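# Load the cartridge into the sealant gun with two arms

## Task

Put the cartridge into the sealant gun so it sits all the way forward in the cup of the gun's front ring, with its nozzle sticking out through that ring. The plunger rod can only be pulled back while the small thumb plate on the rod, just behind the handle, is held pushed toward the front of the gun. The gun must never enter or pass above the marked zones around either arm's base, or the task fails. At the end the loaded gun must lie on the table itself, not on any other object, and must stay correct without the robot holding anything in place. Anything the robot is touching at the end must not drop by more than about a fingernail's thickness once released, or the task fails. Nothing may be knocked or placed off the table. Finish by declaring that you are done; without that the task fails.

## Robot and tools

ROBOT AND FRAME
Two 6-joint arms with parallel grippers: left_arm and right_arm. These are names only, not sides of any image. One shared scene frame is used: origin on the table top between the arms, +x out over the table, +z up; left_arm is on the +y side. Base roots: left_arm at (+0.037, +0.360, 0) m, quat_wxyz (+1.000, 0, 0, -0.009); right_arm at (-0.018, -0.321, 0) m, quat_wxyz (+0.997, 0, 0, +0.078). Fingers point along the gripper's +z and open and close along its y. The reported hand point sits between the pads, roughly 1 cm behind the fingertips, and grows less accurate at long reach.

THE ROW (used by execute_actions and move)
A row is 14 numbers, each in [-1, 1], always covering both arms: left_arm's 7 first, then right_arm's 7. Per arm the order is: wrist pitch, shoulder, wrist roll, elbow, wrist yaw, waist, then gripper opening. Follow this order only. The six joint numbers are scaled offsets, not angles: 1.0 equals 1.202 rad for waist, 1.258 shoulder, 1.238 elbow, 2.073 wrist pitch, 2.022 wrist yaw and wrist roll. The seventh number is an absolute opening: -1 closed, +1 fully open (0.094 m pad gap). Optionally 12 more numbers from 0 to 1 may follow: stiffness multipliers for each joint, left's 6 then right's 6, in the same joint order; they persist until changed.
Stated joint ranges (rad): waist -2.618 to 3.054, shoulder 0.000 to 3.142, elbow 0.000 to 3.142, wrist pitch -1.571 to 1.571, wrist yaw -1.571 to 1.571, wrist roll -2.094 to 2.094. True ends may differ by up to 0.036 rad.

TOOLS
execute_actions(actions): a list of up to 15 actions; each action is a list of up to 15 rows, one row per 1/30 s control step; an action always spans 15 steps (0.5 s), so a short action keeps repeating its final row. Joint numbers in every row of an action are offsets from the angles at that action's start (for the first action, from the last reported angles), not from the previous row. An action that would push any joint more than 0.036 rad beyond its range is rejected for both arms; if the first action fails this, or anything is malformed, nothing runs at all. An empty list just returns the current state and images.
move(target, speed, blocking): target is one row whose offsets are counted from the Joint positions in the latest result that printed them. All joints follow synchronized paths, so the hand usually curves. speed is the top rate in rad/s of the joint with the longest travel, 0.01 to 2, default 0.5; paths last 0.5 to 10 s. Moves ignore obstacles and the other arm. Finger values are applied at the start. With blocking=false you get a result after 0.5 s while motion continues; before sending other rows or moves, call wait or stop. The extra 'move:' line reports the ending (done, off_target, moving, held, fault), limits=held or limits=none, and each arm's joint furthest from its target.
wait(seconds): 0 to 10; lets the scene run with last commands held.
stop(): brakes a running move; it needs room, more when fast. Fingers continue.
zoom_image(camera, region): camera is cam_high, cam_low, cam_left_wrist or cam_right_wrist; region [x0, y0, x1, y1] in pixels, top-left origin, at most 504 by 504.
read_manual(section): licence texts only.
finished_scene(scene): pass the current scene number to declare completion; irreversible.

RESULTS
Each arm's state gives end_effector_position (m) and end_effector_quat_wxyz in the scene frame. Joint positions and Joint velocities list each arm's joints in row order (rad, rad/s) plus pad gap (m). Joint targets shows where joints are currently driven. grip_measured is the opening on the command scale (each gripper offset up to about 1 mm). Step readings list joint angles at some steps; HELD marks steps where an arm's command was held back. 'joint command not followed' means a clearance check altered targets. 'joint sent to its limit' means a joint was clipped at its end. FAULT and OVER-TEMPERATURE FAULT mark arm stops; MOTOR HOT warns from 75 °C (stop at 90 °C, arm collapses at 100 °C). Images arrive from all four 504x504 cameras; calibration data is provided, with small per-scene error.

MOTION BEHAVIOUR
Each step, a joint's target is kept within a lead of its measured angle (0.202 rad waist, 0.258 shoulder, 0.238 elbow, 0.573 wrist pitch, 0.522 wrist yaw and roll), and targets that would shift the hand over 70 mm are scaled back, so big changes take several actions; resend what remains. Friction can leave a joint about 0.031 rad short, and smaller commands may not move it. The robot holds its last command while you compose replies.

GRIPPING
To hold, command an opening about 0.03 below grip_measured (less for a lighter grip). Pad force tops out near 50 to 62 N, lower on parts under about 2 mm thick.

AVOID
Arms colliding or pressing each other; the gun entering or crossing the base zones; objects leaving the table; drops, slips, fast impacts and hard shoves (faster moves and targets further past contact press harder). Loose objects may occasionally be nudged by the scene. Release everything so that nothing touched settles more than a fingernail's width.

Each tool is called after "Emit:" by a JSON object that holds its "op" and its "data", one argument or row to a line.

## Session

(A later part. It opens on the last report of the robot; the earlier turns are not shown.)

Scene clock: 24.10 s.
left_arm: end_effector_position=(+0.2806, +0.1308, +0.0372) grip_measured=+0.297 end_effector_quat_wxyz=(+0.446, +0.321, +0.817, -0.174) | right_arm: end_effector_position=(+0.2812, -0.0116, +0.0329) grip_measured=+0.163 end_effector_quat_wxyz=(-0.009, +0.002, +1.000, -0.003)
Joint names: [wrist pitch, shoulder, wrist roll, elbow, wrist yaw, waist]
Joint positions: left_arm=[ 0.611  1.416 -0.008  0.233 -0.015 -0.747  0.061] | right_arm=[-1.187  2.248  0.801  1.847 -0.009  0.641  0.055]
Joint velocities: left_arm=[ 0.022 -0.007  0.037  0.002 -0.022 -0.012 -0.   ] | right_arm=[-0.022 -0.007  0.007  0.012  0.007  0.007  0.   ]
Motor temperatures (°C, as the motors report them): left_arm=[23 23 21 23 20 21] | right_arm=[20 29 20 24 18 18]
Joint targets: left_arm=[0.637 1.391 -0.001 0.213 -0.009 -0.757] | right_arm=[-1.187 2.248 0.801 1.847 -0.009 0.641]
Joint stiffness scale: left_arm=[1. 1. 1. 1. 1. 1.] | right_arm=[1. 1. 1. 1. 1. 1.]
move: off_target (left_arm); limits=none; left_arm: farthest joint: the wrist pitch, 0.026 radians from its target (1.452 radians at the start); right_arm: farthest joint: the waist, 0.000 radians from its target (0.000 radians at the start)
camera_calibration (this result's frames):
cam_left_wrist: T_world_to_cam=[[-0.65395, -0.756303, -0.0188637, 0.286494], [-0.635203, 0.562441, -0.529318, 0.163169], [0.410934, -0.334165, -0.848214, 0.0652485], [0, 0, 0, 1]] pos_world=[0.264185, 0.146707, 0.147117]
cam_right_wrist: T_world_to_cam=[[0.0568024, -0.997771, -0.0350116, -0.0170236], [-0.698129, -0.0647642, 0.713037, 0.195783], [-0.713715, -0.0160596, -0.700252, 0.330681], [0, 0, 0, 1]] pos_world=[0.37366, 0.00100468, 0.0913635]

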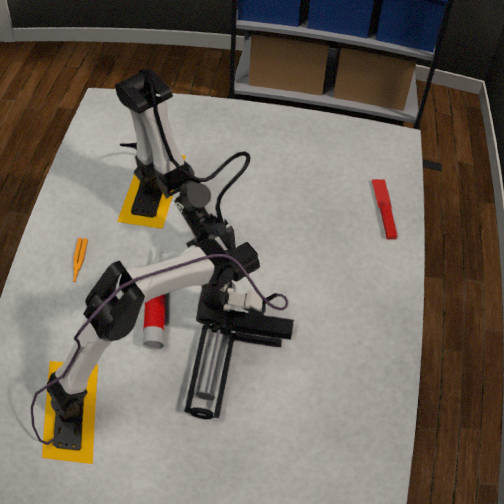

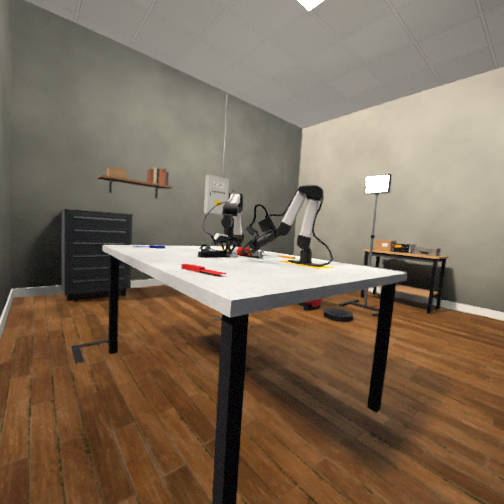

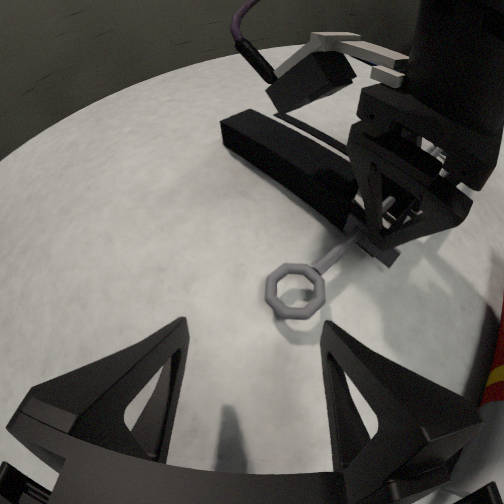

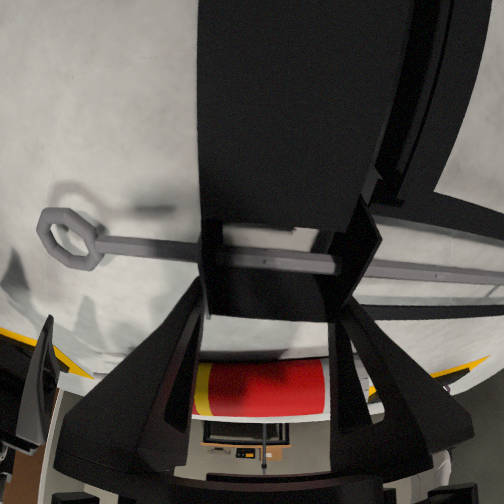

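Emit:
{"op": "move", "data": {
  "target": [0,0,0,0,0,-0.052,0.3, 0,0,0,0,0,0,0.13],
  "speed": 0.2
}}

Emit:
{"op": "move", "data": {
  "target": [0.092,0.195,0,0.088,0,0,0.3, 0,0,0,0,0,0,0.13],
  "speed": 0.2
}}

Scene clock: 25.50 s.
left_arm: end_effector_position=(+0.2681, +0.1182, +0.0373) grip_measured=+0.297 end_effector_quat_wxyz=(+0.442, +0.342, +0.808, -0.186) | right_arm: end_effector_position=(+0.2812, -0.0116, +0.0329) grip_measured=+0.163 end_effector_quat_wxyz=(-0.009, +0.002, +1.000, -0.003)
Joint names: [wrist pitch, shoulder, wrist roll, elbow, wrist yaw, waist]
Joint positions: left_arm=[ 0.611  1.416 -0.007  0.233 -0.015 -0.8    0.061] | right_arm=[-1.187  2.248  0.801  1.847 -0.009  0.641  0.055]
Joint velocities: left_arm=[-0.081 -0.002  0.051 -0.007  0.022 -0.007  0.001] | right_arm=[ 0.007  0.002 -0.066 -0.002  0.007  0.002  0.   ]
Motor temperatures (°C, as the motors report them): left_arm=[24 23 21 23 20 21] | right_arm=[20 30 20 25 18 18]
Joint targets: left_arm=[0.611 1.416 -0.008 0.233 -0.015 -0.809] | right_arm=[-1.187 2.248 0.801 1.847 -0.009 0.641]
Joint stiffness scale: left_arm=[1. 1. 1. 1. 1. 1.] | right_arm=[1. 1. 1. 1. 1. 1.]
move: done; limits=none; left_arm: farthest joint: the waist, 0.010 radians from its target (0.063 radians at the start); right_arm: farthest joint: the waist, 0.000 radians from its target (0.000 radians at the start)
camera_calibration (this result's frames):
cam_left_wrist: T_world_to_cam=[[-0.693254, -0.720438, -0.0191647, 0.275124], [-0.604118, 0.595412, -0.529647, 0.150157], [0.392989, -0.355603, -0.848002, 0.0735668], [0, 0, 0, 1]] pos_world=[0.252532, 0.134965, 0.147187]
cam_right_wrist: T_world_to_cam=[[0.0568024, -0.997771, -0.0350116, -0.0170236], [-0.698129, -0.0647642, 0.713037, 0.195783], [-0.713715, -0.0160596, -0.700252, 0.330681], [0, 0, 0, 1]] pos_world=[0.37366, 0.00100468, 0.0913635]

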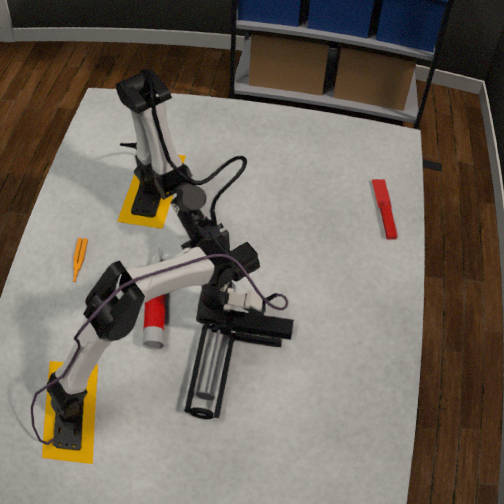

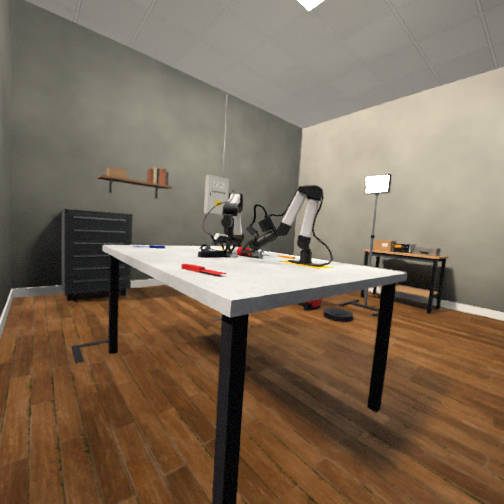

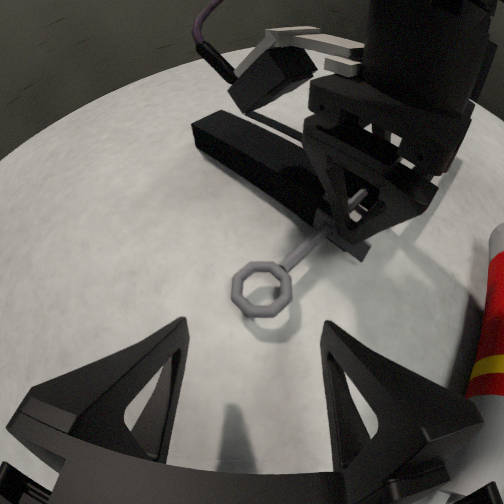

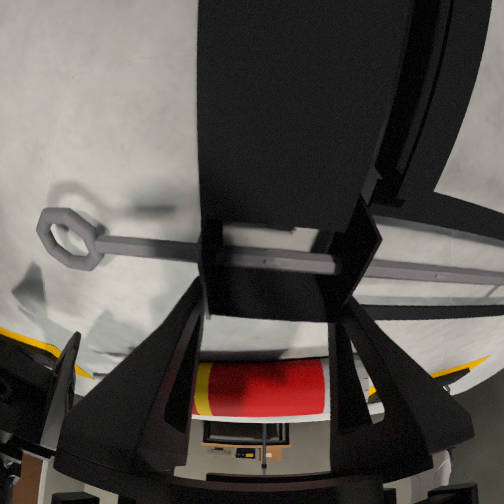

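Scene clock: 27.30 s.
left_arm: end_effector_position=(+0.2887, +0.0962, +0.0232) grip_measured=+0.297 end_effector_quat_wxyz=(+0.448, +0.341, +0.805, -0.189) | right_arm: end_effector_position=(+0.2812, -0.0116, +0.0329) grip_measured=+0.163 end_effector_quat_wxyz=(-0.009, +0.002, +1.000, -0.003)
Joint names: [wrist pitch, shoulder, wrist roll, elbow, wrist yaw, waist]
Joint positions: left_arm=[ 0.776  1.644 -0.007  0.312 -0.015 -0.8    0.061] | right_arm=[-1.187  2.248  0.801  1.847 -0.009  0.641  0.055]
Joint velocities: left_arm=[-0.022  0.002 -0.125 -0.017  0.081 -0.012 -0.001] | right_arm=[-0.007 -0.012 -0.022  0.012  0.007  0.017 -0.   ]
Motor temperatures (°C, as the motors report them): left_arm=[24 23 21 23 20 21] | right_arm=[20 30 20 25 18 18]
Joint targets: left_arm=[0.802 1.661 -0.007 0.342 -0.015 -0.800] | right_arm=[-1.187 2.248 0.801 1.847 -0.009 0.641]
Joint stiffness scale: left_arm=[1. 1. 1. 1. 1. 1.] | right_arm=[1. 1. 1. 1. 1. 1.]
move: off_target (left_arm); limits=none; left_arm: farthest joint: the elbow, 0.030 radians from its target (0.109 radians at the start); right_arm: farthest joint: the waist, 0.000 radians from its target (0.000 radians at the start)
camera_calibration (this result's frames):
cam_left_wrist: T_world_to_cam=[[-0.693054, -0.720652, -0.0183597, 0.273252], [-0.59838, 0.589294, -0.542838, 0.167484], [0.402017, -0.36523, -0.839637, 0.0438594], [0, 0, 0, 1]] pos_world=[0.271965, 0.114241, 0.132759]
cam_right_wrist: T_world_to_cam=[[0.0568024, -0.997771, -0.0350116, -0.0170236], [-0.698129, -0.0647642, 0.713037, 0.195783], [-0.713715, -0.0160596, -0.700252, 0.330681], [0, 0, 0, 1]] pos_world=[0.37366, 0.00100468, 0.0913635]

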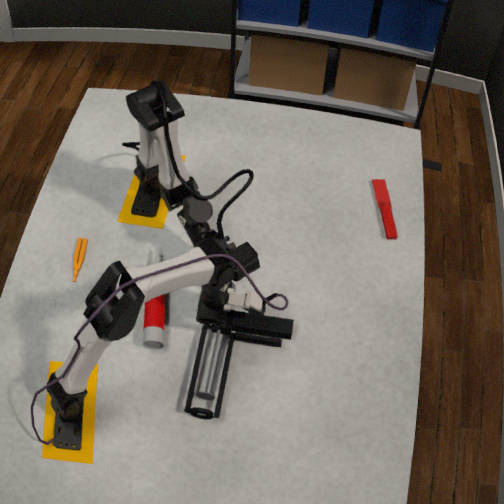

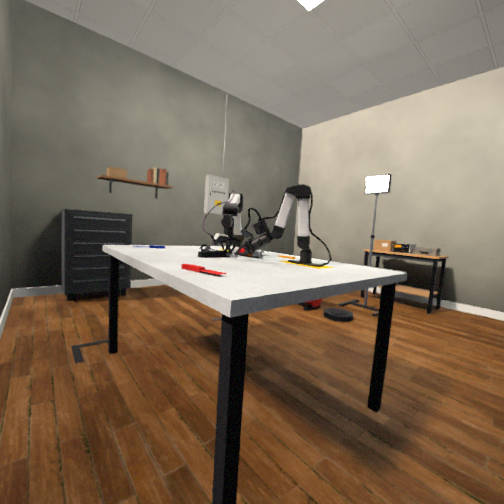

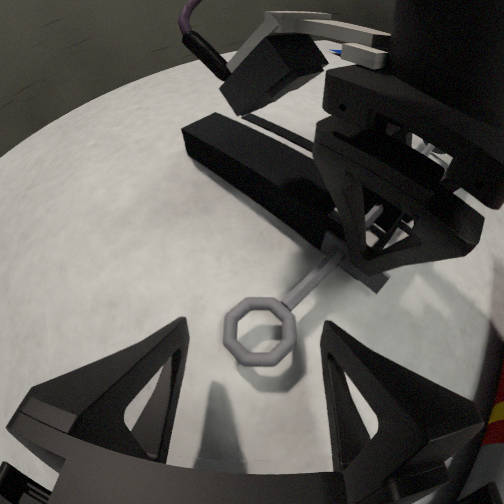

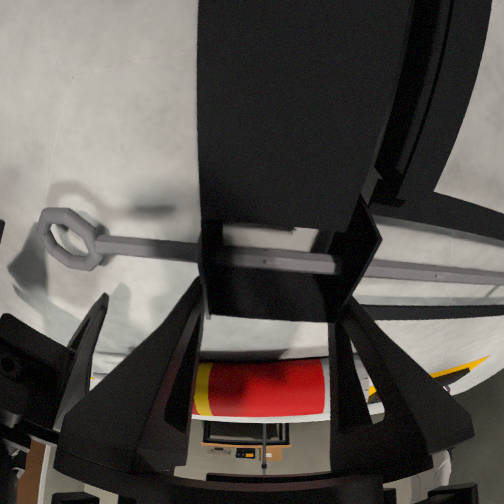

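Emit:
{"op": "move", "data": {
  "target": [0,0.035,0,0.055,0,0,0.3, 0,0,0,0,0,0,0.13],
  "speed": 0.1
}}

Emit:
{"op": "move", "data": {
  "target": [0,0,0,0,0,0,-0.45, 0,0,0,0,0,0,0.13]
}}

Scene clock: 28.60 s.
left_arm: end_effector_position=(+0.2964, +0.0881, +0.0264) grip_measured=+0.297 end_effector_quat_wxyz=(+0.452, +0.340, +0.802, -0.191) | right_arm: end_effector_position=(+0.2812, -0.0116, +0.0329) grip_measured=+0.163 end_effector_quat_wxyz=(-0.009, +0.002, +1.000, -0.003)
Joint names: [wrist pitch, shoulder, wrist roll, elbow, wrist yaw, waist]
Joint positions: left_arm=[ 0.775  1.671 -0.007  0.351 -0.015 -0.8    0.061] | right_arm=[-1.187  2.248  0.801  1.847 -0.009  0.641  0.055]
Joint velocities: left_arm=[-0.066 -0.022  0.081 -0.007  0.007 -0.002  0.   ] | right_arm=[ 0.007  0.002 -0.007 -0.007 -0.051  0.002  0.   ]
Motor temperatures (°C, as the motors report them): left_arm=[24 23 21 23 20 21] | right_arm=[20 31 20 25 18 18]
Joint targets: left_arm=[0.776 1.688 -0.007 0.380 -0.015 -0.800] | right_arm=[-1.187 2.248 0.801 1.847 -0.009 0.641]
Joint stiffness scale: left_arm=[1. 1. 1. 1. 1. 1.] | right_arm=[1. 1. 1. 1. 1. 1.]
move: off_target (left_arm); limits=none; left_arm: farthest joint: the elbow, 0.029 radians from its target (0.068 radians at the start); right_arm: farthest joint: the waist, 0.000 radians from its target (0.000 radians at the start)
camera_calibration (this result's frames):
cam_left_wrist: T_world_to_cam=[[-0.692912, -0.720803, -0.0177679, 0.272688], [-0.594093, 0.584723, -0.552406, 0.178034], [0.408565, -0.372213, -0.833386, 0.0390033], [0, 0, 0, 1]] pos_world=[0.278782, 0.106972, 0.135697]
cam_right_wrist: T_world_to_cam=[[0.0568024, -0.997771, -0.0350116, -0.0170236], [-0.698129, -0.0647642, 0.713037, 0.195783], [-0.713715, -0.0160596, -0.700252, 0.330681], [0, 0, 0, 1]] pos_world=[0.37366, 0.00100468, 0.0913635]

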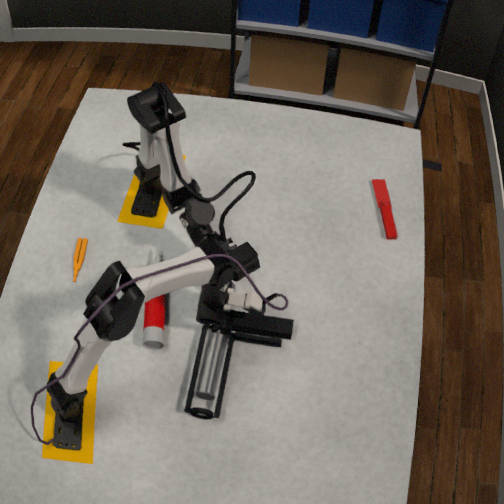

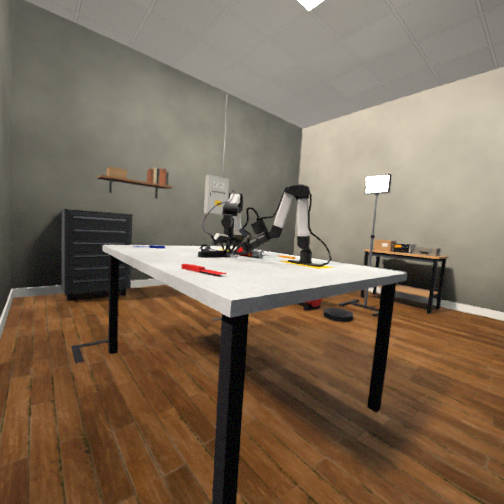

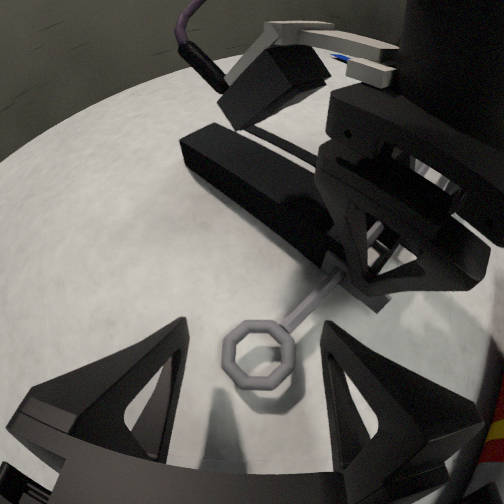

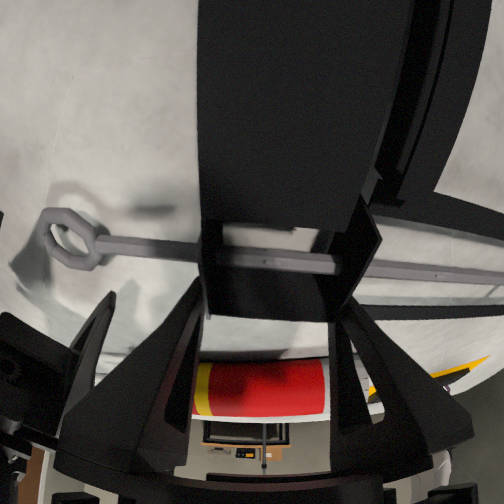

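Scene clock: 29.10 s.
left_arm: end_effector_position=(+0.2964, +0.0881, +0.0264) grip_measured=-0.447 end_effector_quat_wxyz=(+0.452, +0.340, +0.802, -0.191) | right_arm: end_effector_position=(+0.2812, -0.0116, +0.0329) grip_measured=+0.163 end_effector_quat_wxyz=(-0.009, +0.002, +1.000, -0.003)
Joint names: [wrist pitch, shoulder, wrist roll, elbow, wrist yaw, waist]
Joint positions: left_arm=[ 0.775  1.671 -0.007  0.351 -0.015 -0.8    0.026] | right_arm=[-1.187  2.248  0.801  1.847 -0.009  0.641  0.055]
Joint velocities: left_arm=[-0.037  0.002  0.022  0.007 -0.066  0.002 -0.   ] | right_arm=[ 0.022  0.007 -0.066 -0.002 -0.037 -0.002 -0.   ]
Motor temperatures (°C, as the motors report them): left_arm=[24 23 21 23 20 21] | right_arm=[20 31 20 25 18 18]
Joint targets: left_arm=[0.775 1.671 -0.007 0.351 -0.015 -0.800] | right_arm=[-1.187 2.248 0.801 1.847 -0.009 0.641]
Joint stiffness scale: left_arm=[1. 1. 1. 1. 1. 1.] | right_arm=[1. 1. 1. 1. 1. 1.]
move: done; limits=none; left_arm: farthest joint: the waist, 0.000 radians from its target (0.000 radians at the start); right_arm: farthest joint: the waist, 0.000 radians from its target (0.000 radians at the start)
camera_calibration (this result's frames):
cam_left_wrist: T_world_to_cam=[[-0.692912, -0.720803, -0.0177679, 0.272688], [-0.594093, 0.584723, -0.552406, 0.178034], [0.408565, -0.372213, -0.833386, 0.0390033], [0, 0, 0, 1]] pos_world=[0.278782, 0.106972, 0.135697]
cam_right_wrist: T_world_to_cam=[[0.0568024, -0.997771, -0.0350116, -0.0170236], [-0.698129, -0.0647642, 0.713037, 0.195783], [-0.713715, -0.0160596, -0.700252, 0.330681], [0, 0, 0, 1]] pos_world=[0.37366, 0.00100468, 0.0913635]

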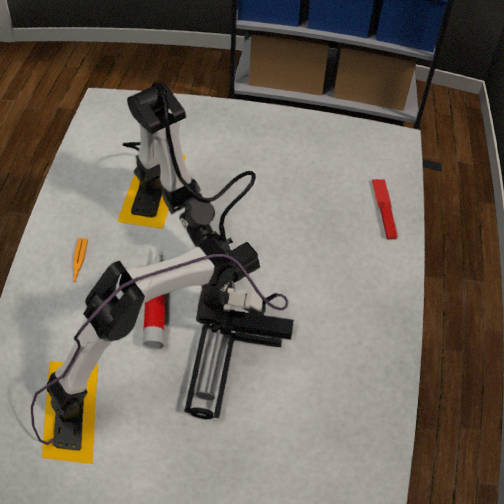

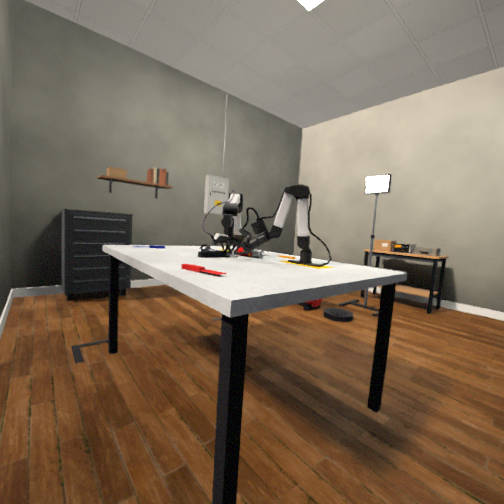

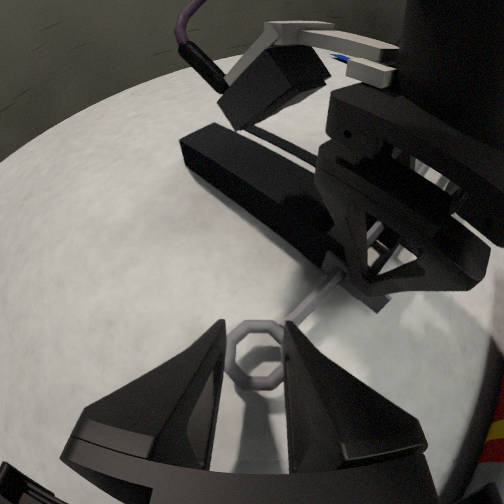

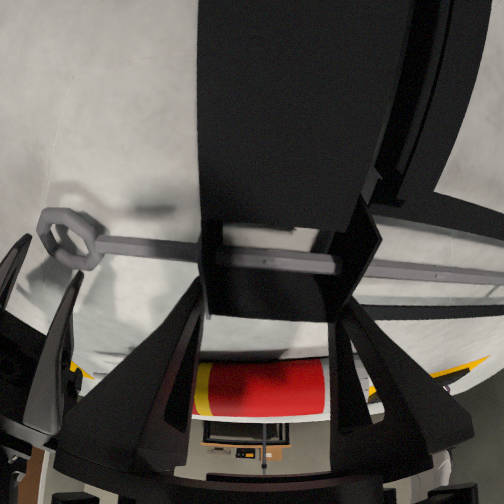

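Too high. Open, lower via shoulder.

Emit:
{"op": "move", "data": {
  "target": [0,0,0,0,0,0,0.1, 0,0,0,0,0,0,0.13]
}}

Emit:
{"op": "move", "data": {
  "target": [0,0.042,0,0,0,0,0.1, 0,0,0,0,0,0,0.13],
  "speed": 0.1
}}

Emit:
{"op": "move", "data": {
  "target": [0,0,0,0,0,0,-0.45, 0,0,0,0,0,0,0.13]
}}

Scene clock: 30.17 s.
left_arm: end_effector_position=(+0.2964, +0.0881, +0.0264) grip_measured=+0.097 end_effector_quat_wxyz=(+0.452, +0.340, +0.802, -0.191) | right_arm: end_effector_position=(+0.2812, -0.0116, +0.0329) grip_measured=+0.163 end_effector_quat_wxyz=(-0.009, +0.002, +1.000, -0.003)
Joint names: [wrist pitch, shoulder, wrist roll, elbow, wrist yaw, waist]
Joint positions: left_arm=[ 0.775  1.671 -0.007  0.351 -0.015 -0.8    0.052] | right_arm=[-1.187  2.248  0.801  1.847 -0.009  0.641  0.055]
Joint velocities: left_arm=[-0.051 -0.012  0.022  0.007 -0.022 -0.017 -0.   ] | right_arm=[ 0.022  0.007 -0.022 -0.012  0.022 -0.007  0.   ]
Motor temperatures (°C, as the motors report them): left_arm=[25 23 21 23 20 21] | right_arm=[20 31 20 25 18 18]
Joint targets: left_arm=[0.775 1.671 -0.007 0.351 -0.015 -0.800] | right_arm=[-1.187 2.248 0.801 1.847 -0.009 0.641]
Joint stiffness scale: left_arm=[1. 1. 1. 1. 1. 1.] | right_arm=[1. 1. 1. 1. 1. 1.]
move: done; limits=none; left_arm: farthest joint: the waist, 0.000 radians from its target (0.000 radians at the start); right_arm: farthest joint: the waist, 0.000 radians from its target (0.000 radians at the start)
camera_calibration (this result's frames):
cam_left_wrist: T_world_to_cam=[[-0.692912, -0.720803, -0.0177679, 0.272688], [-0.594093, 0.584723, -0.552406, 0.178034], [0.408565, -0.372213, -0.833386, 0.0390033], [0, 0, 0, 1]] pos_world=[0.278782, 0.106972, 0.135697]
cam_right_wrist: T_world_to_cam=[[0.0568024, -0.997771, -0.0350116, -0.0170236], [-0.698129, -0.0647642, 0.713037, 0.195783], [-0.713715, -0.0160596, -0.700252, 0.330681], [0, 0, 0, 1]] pos_world=[0.37366, 0.00100468, 0.0913635]

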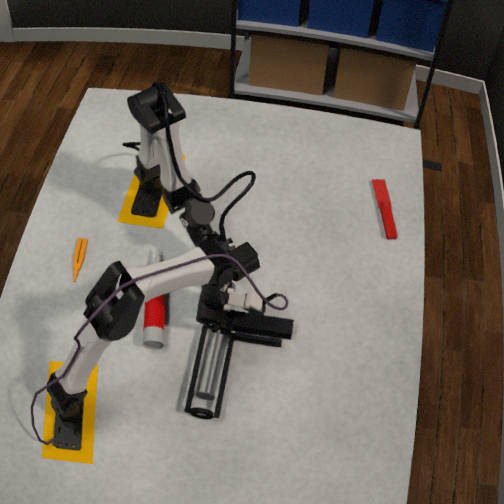

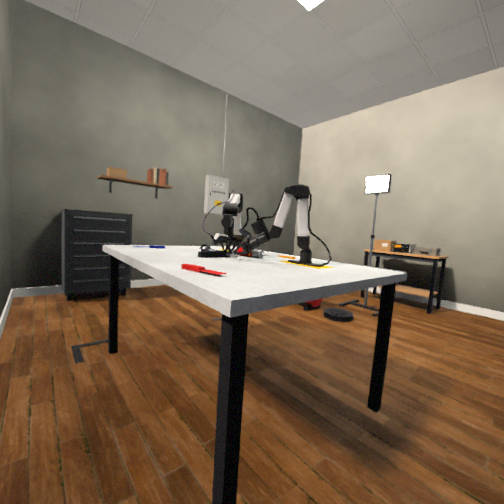

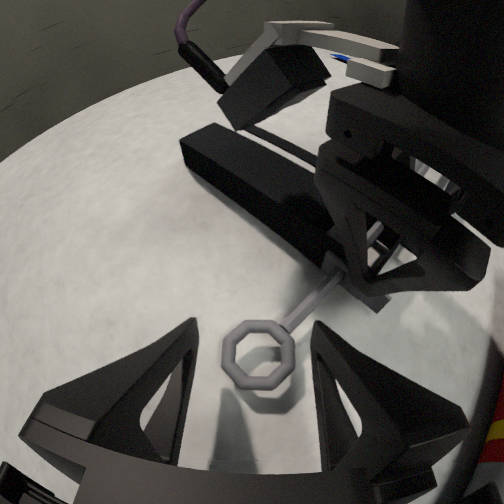

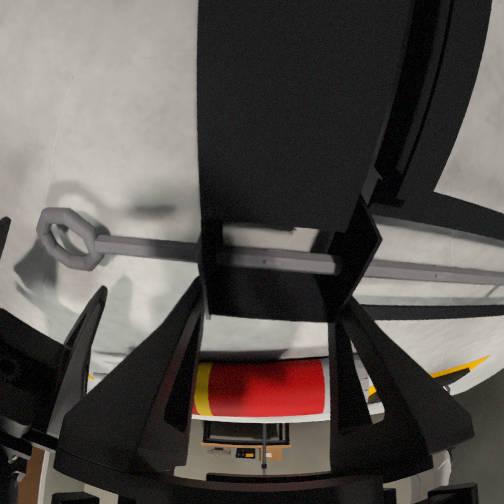

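Scene clock: 31.00 s.
left_arm: end_effector_position=(+0.2939, +0.0906, +0.0134) grip_measured=+0.097 end_effector_quat_wxyz=(+0.437, +0.343, +0.810, -0.184) | right_arm: end_effector_position=(+0.2812, -0.0116, +0.0329) grip_measured=+0.163 end_effector_quat_wxyz=(-0.009, +0.002, +1.000, -0.003)
Joint names: [wrist pitch, shoulder, wrist roll, elbow, wrist yaw, waist]
Joint positions: left_arm=[ 0.774  1.707 -0.007  0.351 -0.015 -0.8    0.052] | right_arm=[-1.187  2.248  0.801  1.847 -0.009  0.641  0.055]
Joint velocities: left_arm=[-0.022 -0.007  0.022  0.022 -0.022  0.007  0.   ] | right_arm=[-0.051  0.022 -0.095 -0.007  0.022 -0.017 -0.002]
Motor temperatures (°C, as the motors report them): left_arm=[25 23 21 23 20 21] | right_arm=[20 32 20 25 18 18]
Joint targets: left_arm=[0.775 1.723 -0.007 0.351 -0.015 -0.800] | right_arm=[-1.187 2.248 0.801 1.847 -0.009 0.641]
Joint stiffness scale: left_arm=[1. 1. 1. 1. 1. 1.] | right_arm=[1. 1. 1. 1. 1. 1.]
move: done; limits=none; left_arm: farthest joint: the shoulder, 0.017 radians from its target (0.053 radians at the start); right_arm: farthest joint: the waist, 0.000 radians from its target (0.000 radians at the start)
camera_calibration (this result's frames):
cam_left_wrist: T_world_to_cam=[[-0.693391, -0.720292, -0.0196922, 0.27276], [-0.607818, 0.599359, -0.520889, 0.170153], [0.386995, -0.349211, -0.853397, 0.034591], [0, 0, 0, 1]] pos_world=[0.279165, 0.106564, 0.123522]
cam_right_wrist: T_world_to_cam=[[0.0568024, -0.997771, -0.0350116, -0.0170236], [-0.698129, -0.0647642, 0.713037, 0.195783], [-0.713715, -0.0160596, -0.700252, 0.330681], [0, 0, 0, 1]] pos_world=[0.37366, 0.00100468, 0.0913635]

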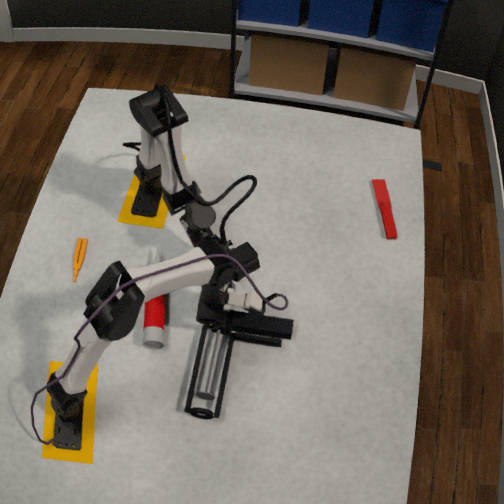

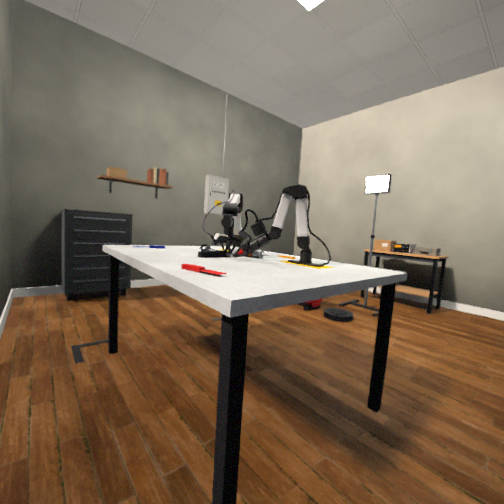

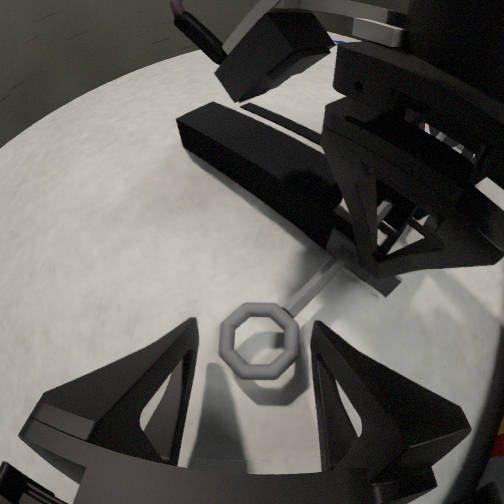

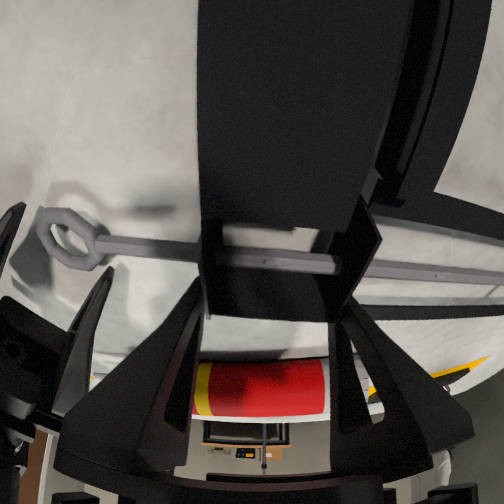

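Scene clock: 31.50 s.
left_arm: end_effector_position=(+0.2932, +0.0900, +0.0133) grip_measured=-0.269 end_effector_quat_wxyz=(+0.437, +0.345, +0.810, -0.186) | right_arm: end_effector_position=(+0.2816, -0.0111, +0.0329) grip_measured=+0.163 end_effector_quat_wxyz=(-0.009, +0.003, +1.000, -0.002)
Joint names: [wrist pitch, shoulder, wrist roll, elbow, wrist yaw, waist]
Joint positions: left_arm=[ 0.774  1.707 -0.008  0.351 -0.012 -0.801  0.034] | right_arm=[-1.184  2.248  0.804  1.847 -0.01   0.641  0.055]
Joint velocities: left_arm=[ 0.037 -0.002  0.007 -0.002  0.037 -0.002 -0.001] | right_arm=[-0.007  0.012  0.022 -0.017 -0.037  0.002  0.   ]
Motor temperatures (°C, as the motors report them): left_arm=[25 23 21 23 20 21] | right_arm=[20 32 20 25 18 18]
Joint targets: left_arm=[0.774 1.707 -0.007 0.351 -0.015 -0.800] | right_arm=[-1.187 2.248 0.801 1.847 -0.010 0.641]
Joint stiffness scale: left_arm=[1. 1. 1. 1. 1. 1.] | right_arm=[1. 1. 1. 1. 1. 1.]
move: done; limits=none; left_arm: farthest joint: the wrist yaw, 0.003 radians from its target (0.000 radians at the start); right_arm: farthest joint: the wrist pitch, 0.003 radians from its target (0.000 radians at the start)
camera_calibration (this result's frames):
cam_left_wrist: T_world_to_cam=[[-0.696118, -0.717719, -0.0172985, 0.272358], [-0.606626, 0.600913, -0.520489, 0.169547], [0.38396, -0.351828, -0.853693, 0.0357126], [0, 0, 0, 1]] pos_world=[0.278733, 0.106159, 0.123446]
cam_right_wrist: T_world_to_cam=[[0.0541901, -0.997843, -0.0370482, -0.0157308], [-0.699444, -0.0644119, 0.711778, 0.196526], [-0.71263, -0.0126582, -0.701426, 0.330746], [0, 0, 0, 1]] pos_world=[0.374011, 0.00114837, 0.0915285]

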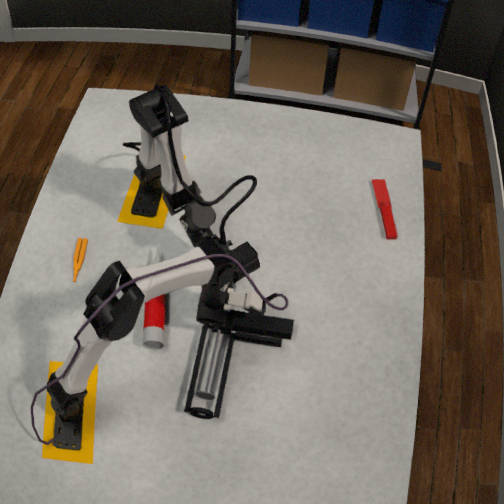

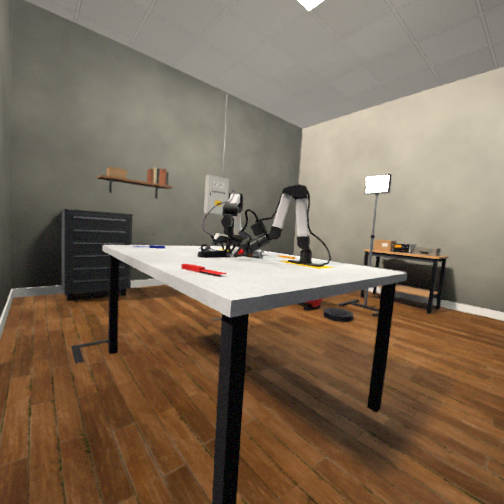

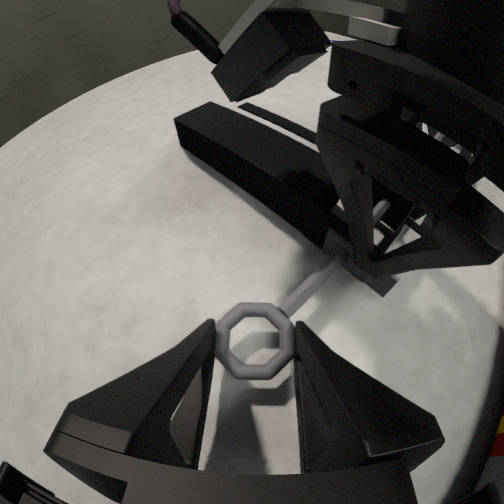

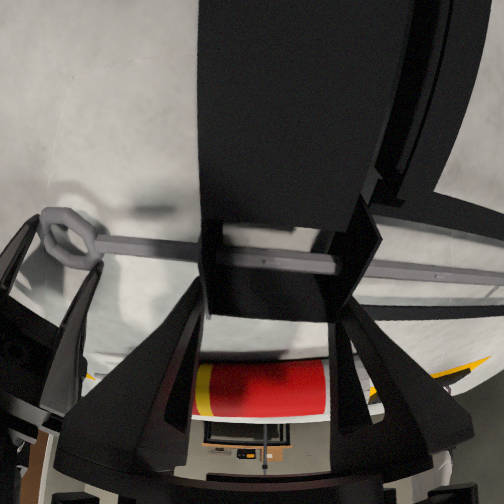

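Emit:
{"op": "move", "data": {
  "target": [0.022,-0.102,0,-0.12,0,0.096,-0.29, 0,0,0,0,0,0,0.13],
  "speed": 0.1
}}

Scene clock: 33.80 s.
left_arm: end_effector_position=(+0.2876, +0.1283, +0.0130) grip_measured=-0.269 end_effector_quat_wxyz=(+0.437, +0.329, +0.817, -0.181) | right_arm: end_effector_position=(+0.2787, -0.0086, +0.0329) grip_measured=+0.163 end_effector_quat_wxyz=(-0.011, -0.004, +1.000, -0.000)
Joint names: [wrist pitch, shoulder, wrist roll, elbow, wrist yaw, waist]
Joint positions: left_arm=[ 0.79   1.608  0.017  0.232  0.04  -0.71   0.034] | right_arm=[-1.185  2.248  0.796  1.847 -0.015  0.648  0.055]
Joint velocities: left_arm=[ 0.037 -0.002 -0.037  0.022 -0.007  0.002 -0.   ] | right_arm=[-0.037 -0.012 -0.081  0.007 -0.066  0.012 -0.001]
Motor temperatures (°C, as the motors report them): left_arm=[25 23 21 23 20 21] | right_arm=[20 32 20 25 18 18]
Joint targets: left_arm=[0.819 1.578 -0.008 0.203 -0.012 -0.685] | right_arm=[-1.184 2.248 0.804 1.847 -0.010 0.641]
Joint stiffness scale: left_arm=[1. 1. 1. 1. 1. 1.] | right_arm=[1. 1. 1. 1. 1. 1.]
move: off_target (left_arm); limits=none; left_arm: farthest joint: the wrist yaw, 0.052 radians from its target (0.000 radians at the start); right_arm: farthest joint: the wrist roll, 0.008 radians from its target (0.000 radians at the start)
camera_calibration (this result's frames):
cam_left_wrist: T_world_to_cam=[[-0.671343, -0.741081, -0.00987495, 0.291665], [-0.630295, 0.57789, -0.518431, 0.152726], [0.389906, -0.341821, -0.855062, 0.0480601], [0, 0, 0, 1]] pos_world=[0.273331, 0.144316, 0.123153]
cam_right_wrist: T_world_to_cam=[[0.0687767, -0.996804, -0.0406305, -0.0169642], [-0.695271, -0.0770994, 0.7146, 0.19327], [-0.715449, -0.0208987, -0.698352, 0.329318], [0, 0, 0, 1]] pos_world=[0.371152, 0.00487331, 0.0911802]

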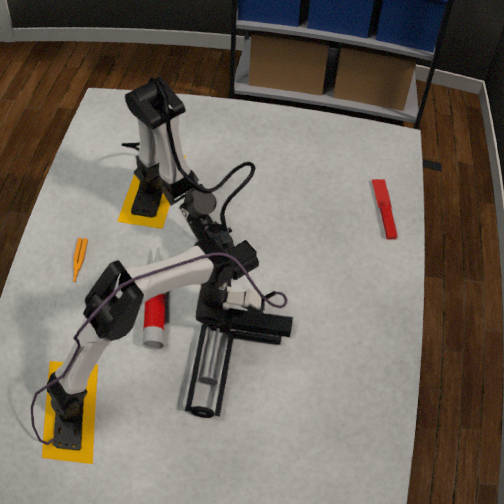

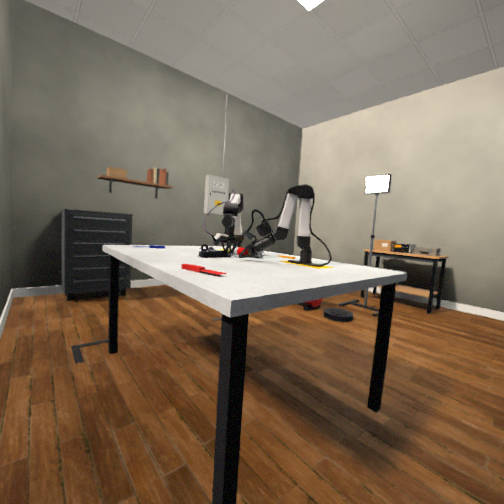

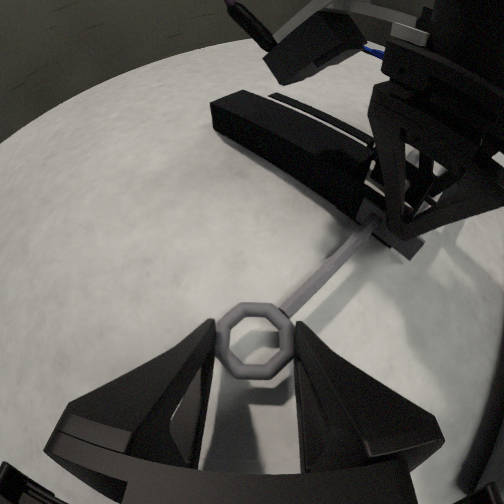

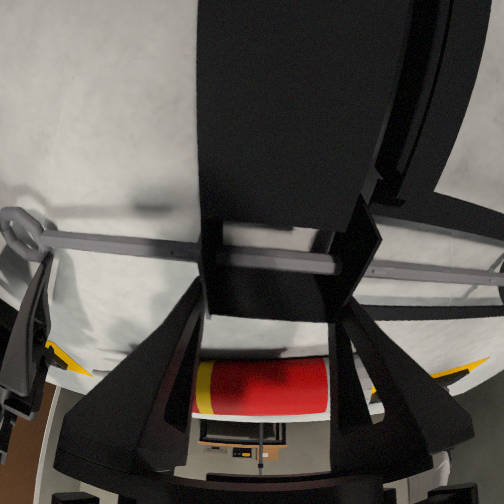

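Emit:
{"op": "move", "data": {
  "target": [-0.012,-0.10,0.07,-0.098,0.095,0.21,-0.29, 0,0,0,0,0,0,0.13],
  "speed": 0.15
}}

Scene clock: 38.07 s.
left_arm: end_effector_position=(+0.2887, +0.1745, +0.0124) grip_measured=-0.269 end_effector_quat_wxyz=(+0.435, +0.337, +0.813, -0.189) | right_arm: end_effector_position=(+0.2799, -0.0075, +0.0334) grip_measured=+0.163 end_effector_quat_wxyz=(-0.007, -0.002, +1.000, +0.001)
Joint names: [wrist pitch, shoulder, wrist roll, elbow, wrist yaw, waist]
Joint positions: left_arm=[ 0.766  1.51   0.154  0.14   0.254 -0.481  0.034] | right_arm=[-1.178  2.247  0.802  1.847 -0.011  0.649  0.055]
Joint velocities: left_arm=[-0.095  0.027 -0.037 -0.007  0.022 -0.032  0.001] | right_arm=[ 0.007  0.007 -0.022 -0.017  0.007 -0.017 -0.   ]
Motor temperatures (°C, as the motors report them): left_arm=[26 23 21 23 20 21] | right_arm=[20 34 20 26 18 18]
Joint targets: left_arm=[0.765 1.482 0.159 0.111 0.232 -0.458] | right_arm=[-1.185 2.248 0.796 1.847 -0.015 0.648]
Joint stiffness scale: left_arm=[1. 1. 1. 1. 1. 1.] | right_arm=[1. 1. 1. 1. 1. 1.]
move: off_target (left_arm); limits=none; left_arm: farthest joint: the elbow, 0.029 radians from its target (0.122 radians at the start); right_arm: farthest joint: the wrist pitch, 0.007 radians from its target (0.000 radians at the start)
camera_calibration (this result's frames):
cam_left_wrist: T_world_to_cam=[[-0.688511, -0.72522, -0.00288756, 0.328751], [-0.618343, 0.589116, -0.520186, 0.120964], [0.378951, -0.356369, -0.854048, 0.0686593], [0, 0, 0, 1]] pos_world=[0.275128, 0.191623, 0.122512]
cam_right_wrist: T_world_to_cam=[[0.0642127, -0.997016, -0.0428408, -0.014586], [-0.701362, -0.0756268, 0.708782, 0.19584], [-0.709907, -0.0154659, -0.704126, 0.329251], [0, 0, 0, 1]] pos_world=[0.372029, 0.00536039, 0.0924015]

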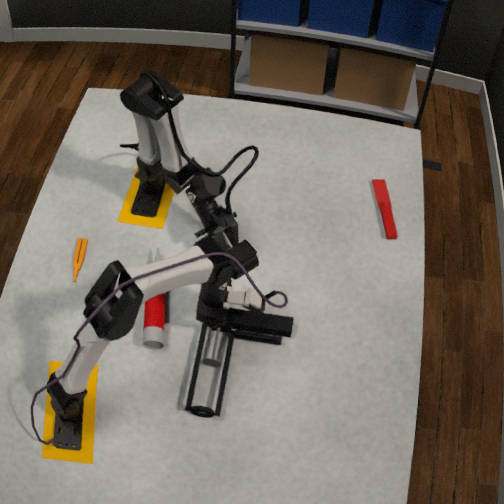

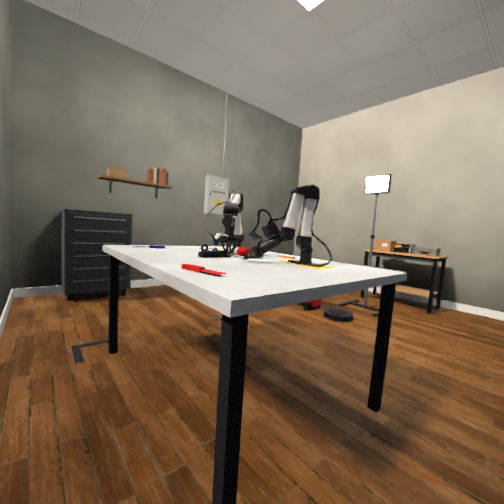

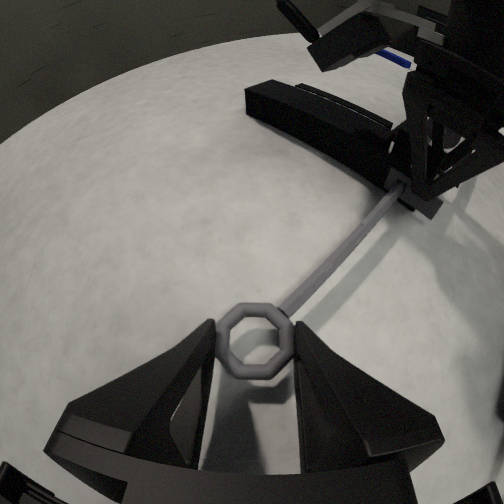

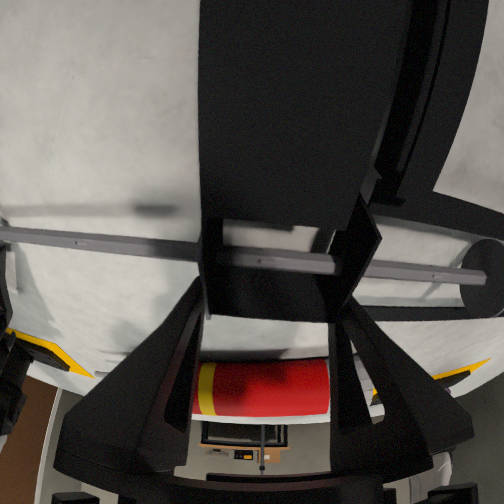

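Emit:
{"op": "move", "data": {
  "target": [-0.066,-0.12,0.105,-0.06,0.125,0.29,-0.29, 0,0,0,0,0,0,0.13],
  "speed": 0.15
}}

Scene clock: 40.93 s.
left_arm: end_effector_position=(+0.2880, +0.2274, +0.0156) grip_measured=-0.269 end_effector_quat_wxyz=(+0.440, +0.337, +0.809, -0.198) | right_arm: end_effector_position=(+0.2794, -0.0052, +0.0356) grip_measured=+0.163 end_effector_quat_wxyz=(-0.006, -0.000, +1.000, +0.006)
Joint names: [wrist pitch, shoulder, wrist roll, elbow, wrist yaw, waist]
Joint positions: left_arm=[ 0.627  1.386  0.351  0.089  0.531 -0.158  0.034] | right_arm=[-1.175  2.242  0.808  1.847 -0.017  0.651  0.055]
Joint velocities: left_arm=[-0.007  0.007  0.037 -0.012  0.051 -0.002 -0.001] | right_arm=[ 0.022 -0.002 -0.022 -0.007 -0.037 -0.007  0.   ]
Motor temperatures (°C, as the motors report them): left_arm=[26 24 21 23 20 21] | right_arm=[20 34 20 26 18 18]
Joint targets: left_arm=[0.629 1.359 0.366 0.065 0.506 -0.132] | right_arm=[-1.179 2.247 0.802 1.847 -0.011 0.649]
Joint stiffness scale: left_arm=[1. 1. 1. 1. 1. 1.] | right_arm=[1. 1. 1. 1. 1. 1.]
move: off_target (left_arm); limits=none; left_arm: farthest joint: the shoulder, 0.027 radians from its target (0.151 radians at the start); right_arm: farthest joint: the wrist yaw, 0.006 radians from its target (0.000 radians at the start)
camera_calibration (this result's frames):
cam_left_wrist: T_world_to_cam=[[-0.694791, -0.719166, 0.00814282, 0.36688], [-0.610705, 0.583951, -0.534828, 0.0902572], [0.379875, -0.376567, -0.844922, 0.0946845], [0, 0, 0, 1]] pos_world=[0.274058, 0.246797, 0.125286]
cam_right_wrist: T_world_to_cam=[[0.0608764, -0.996757, -0.0526345, -0.0109524], [-0.703165, -0.0802518, 0.706483, 0.194643], [-0.708416, -0.00599749, -0.70577, 0.330177], [0, 0, 0, 1]] pos_world=[0.371436, 0.00668387, 0.0949401]

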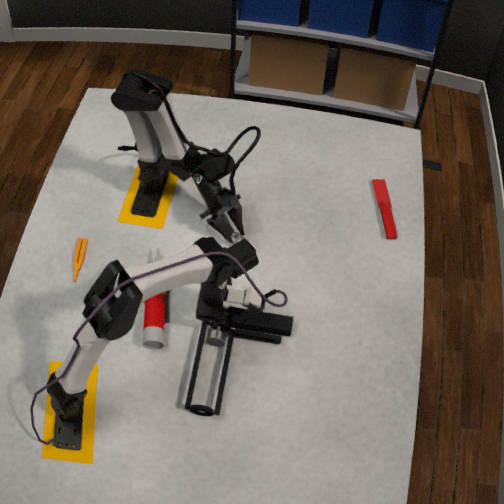

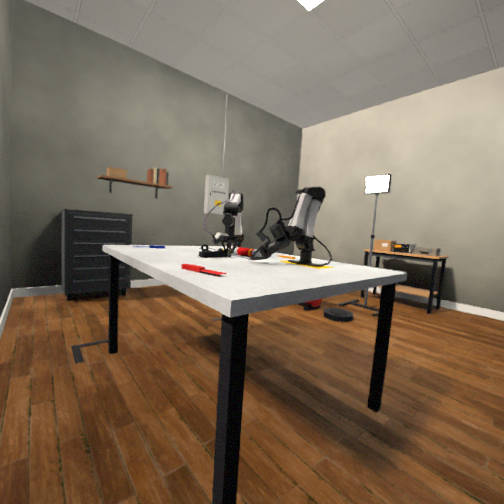

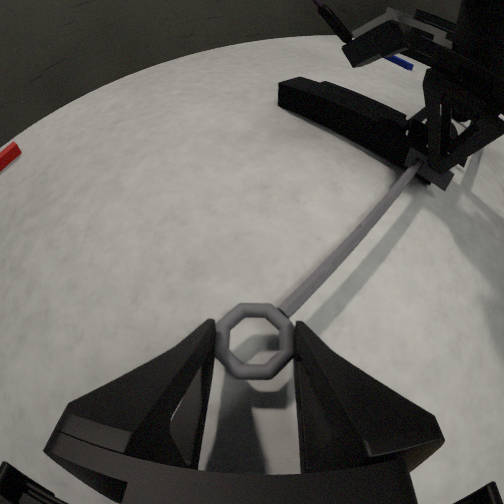

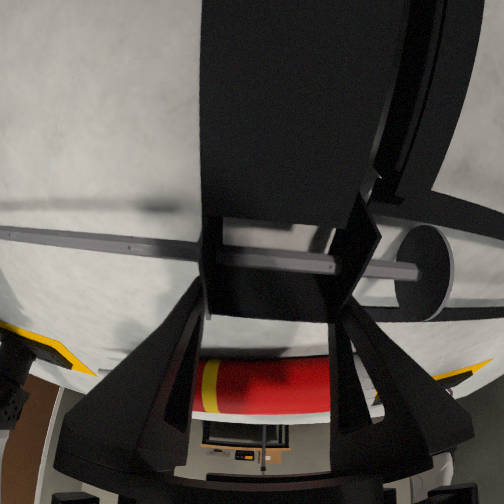

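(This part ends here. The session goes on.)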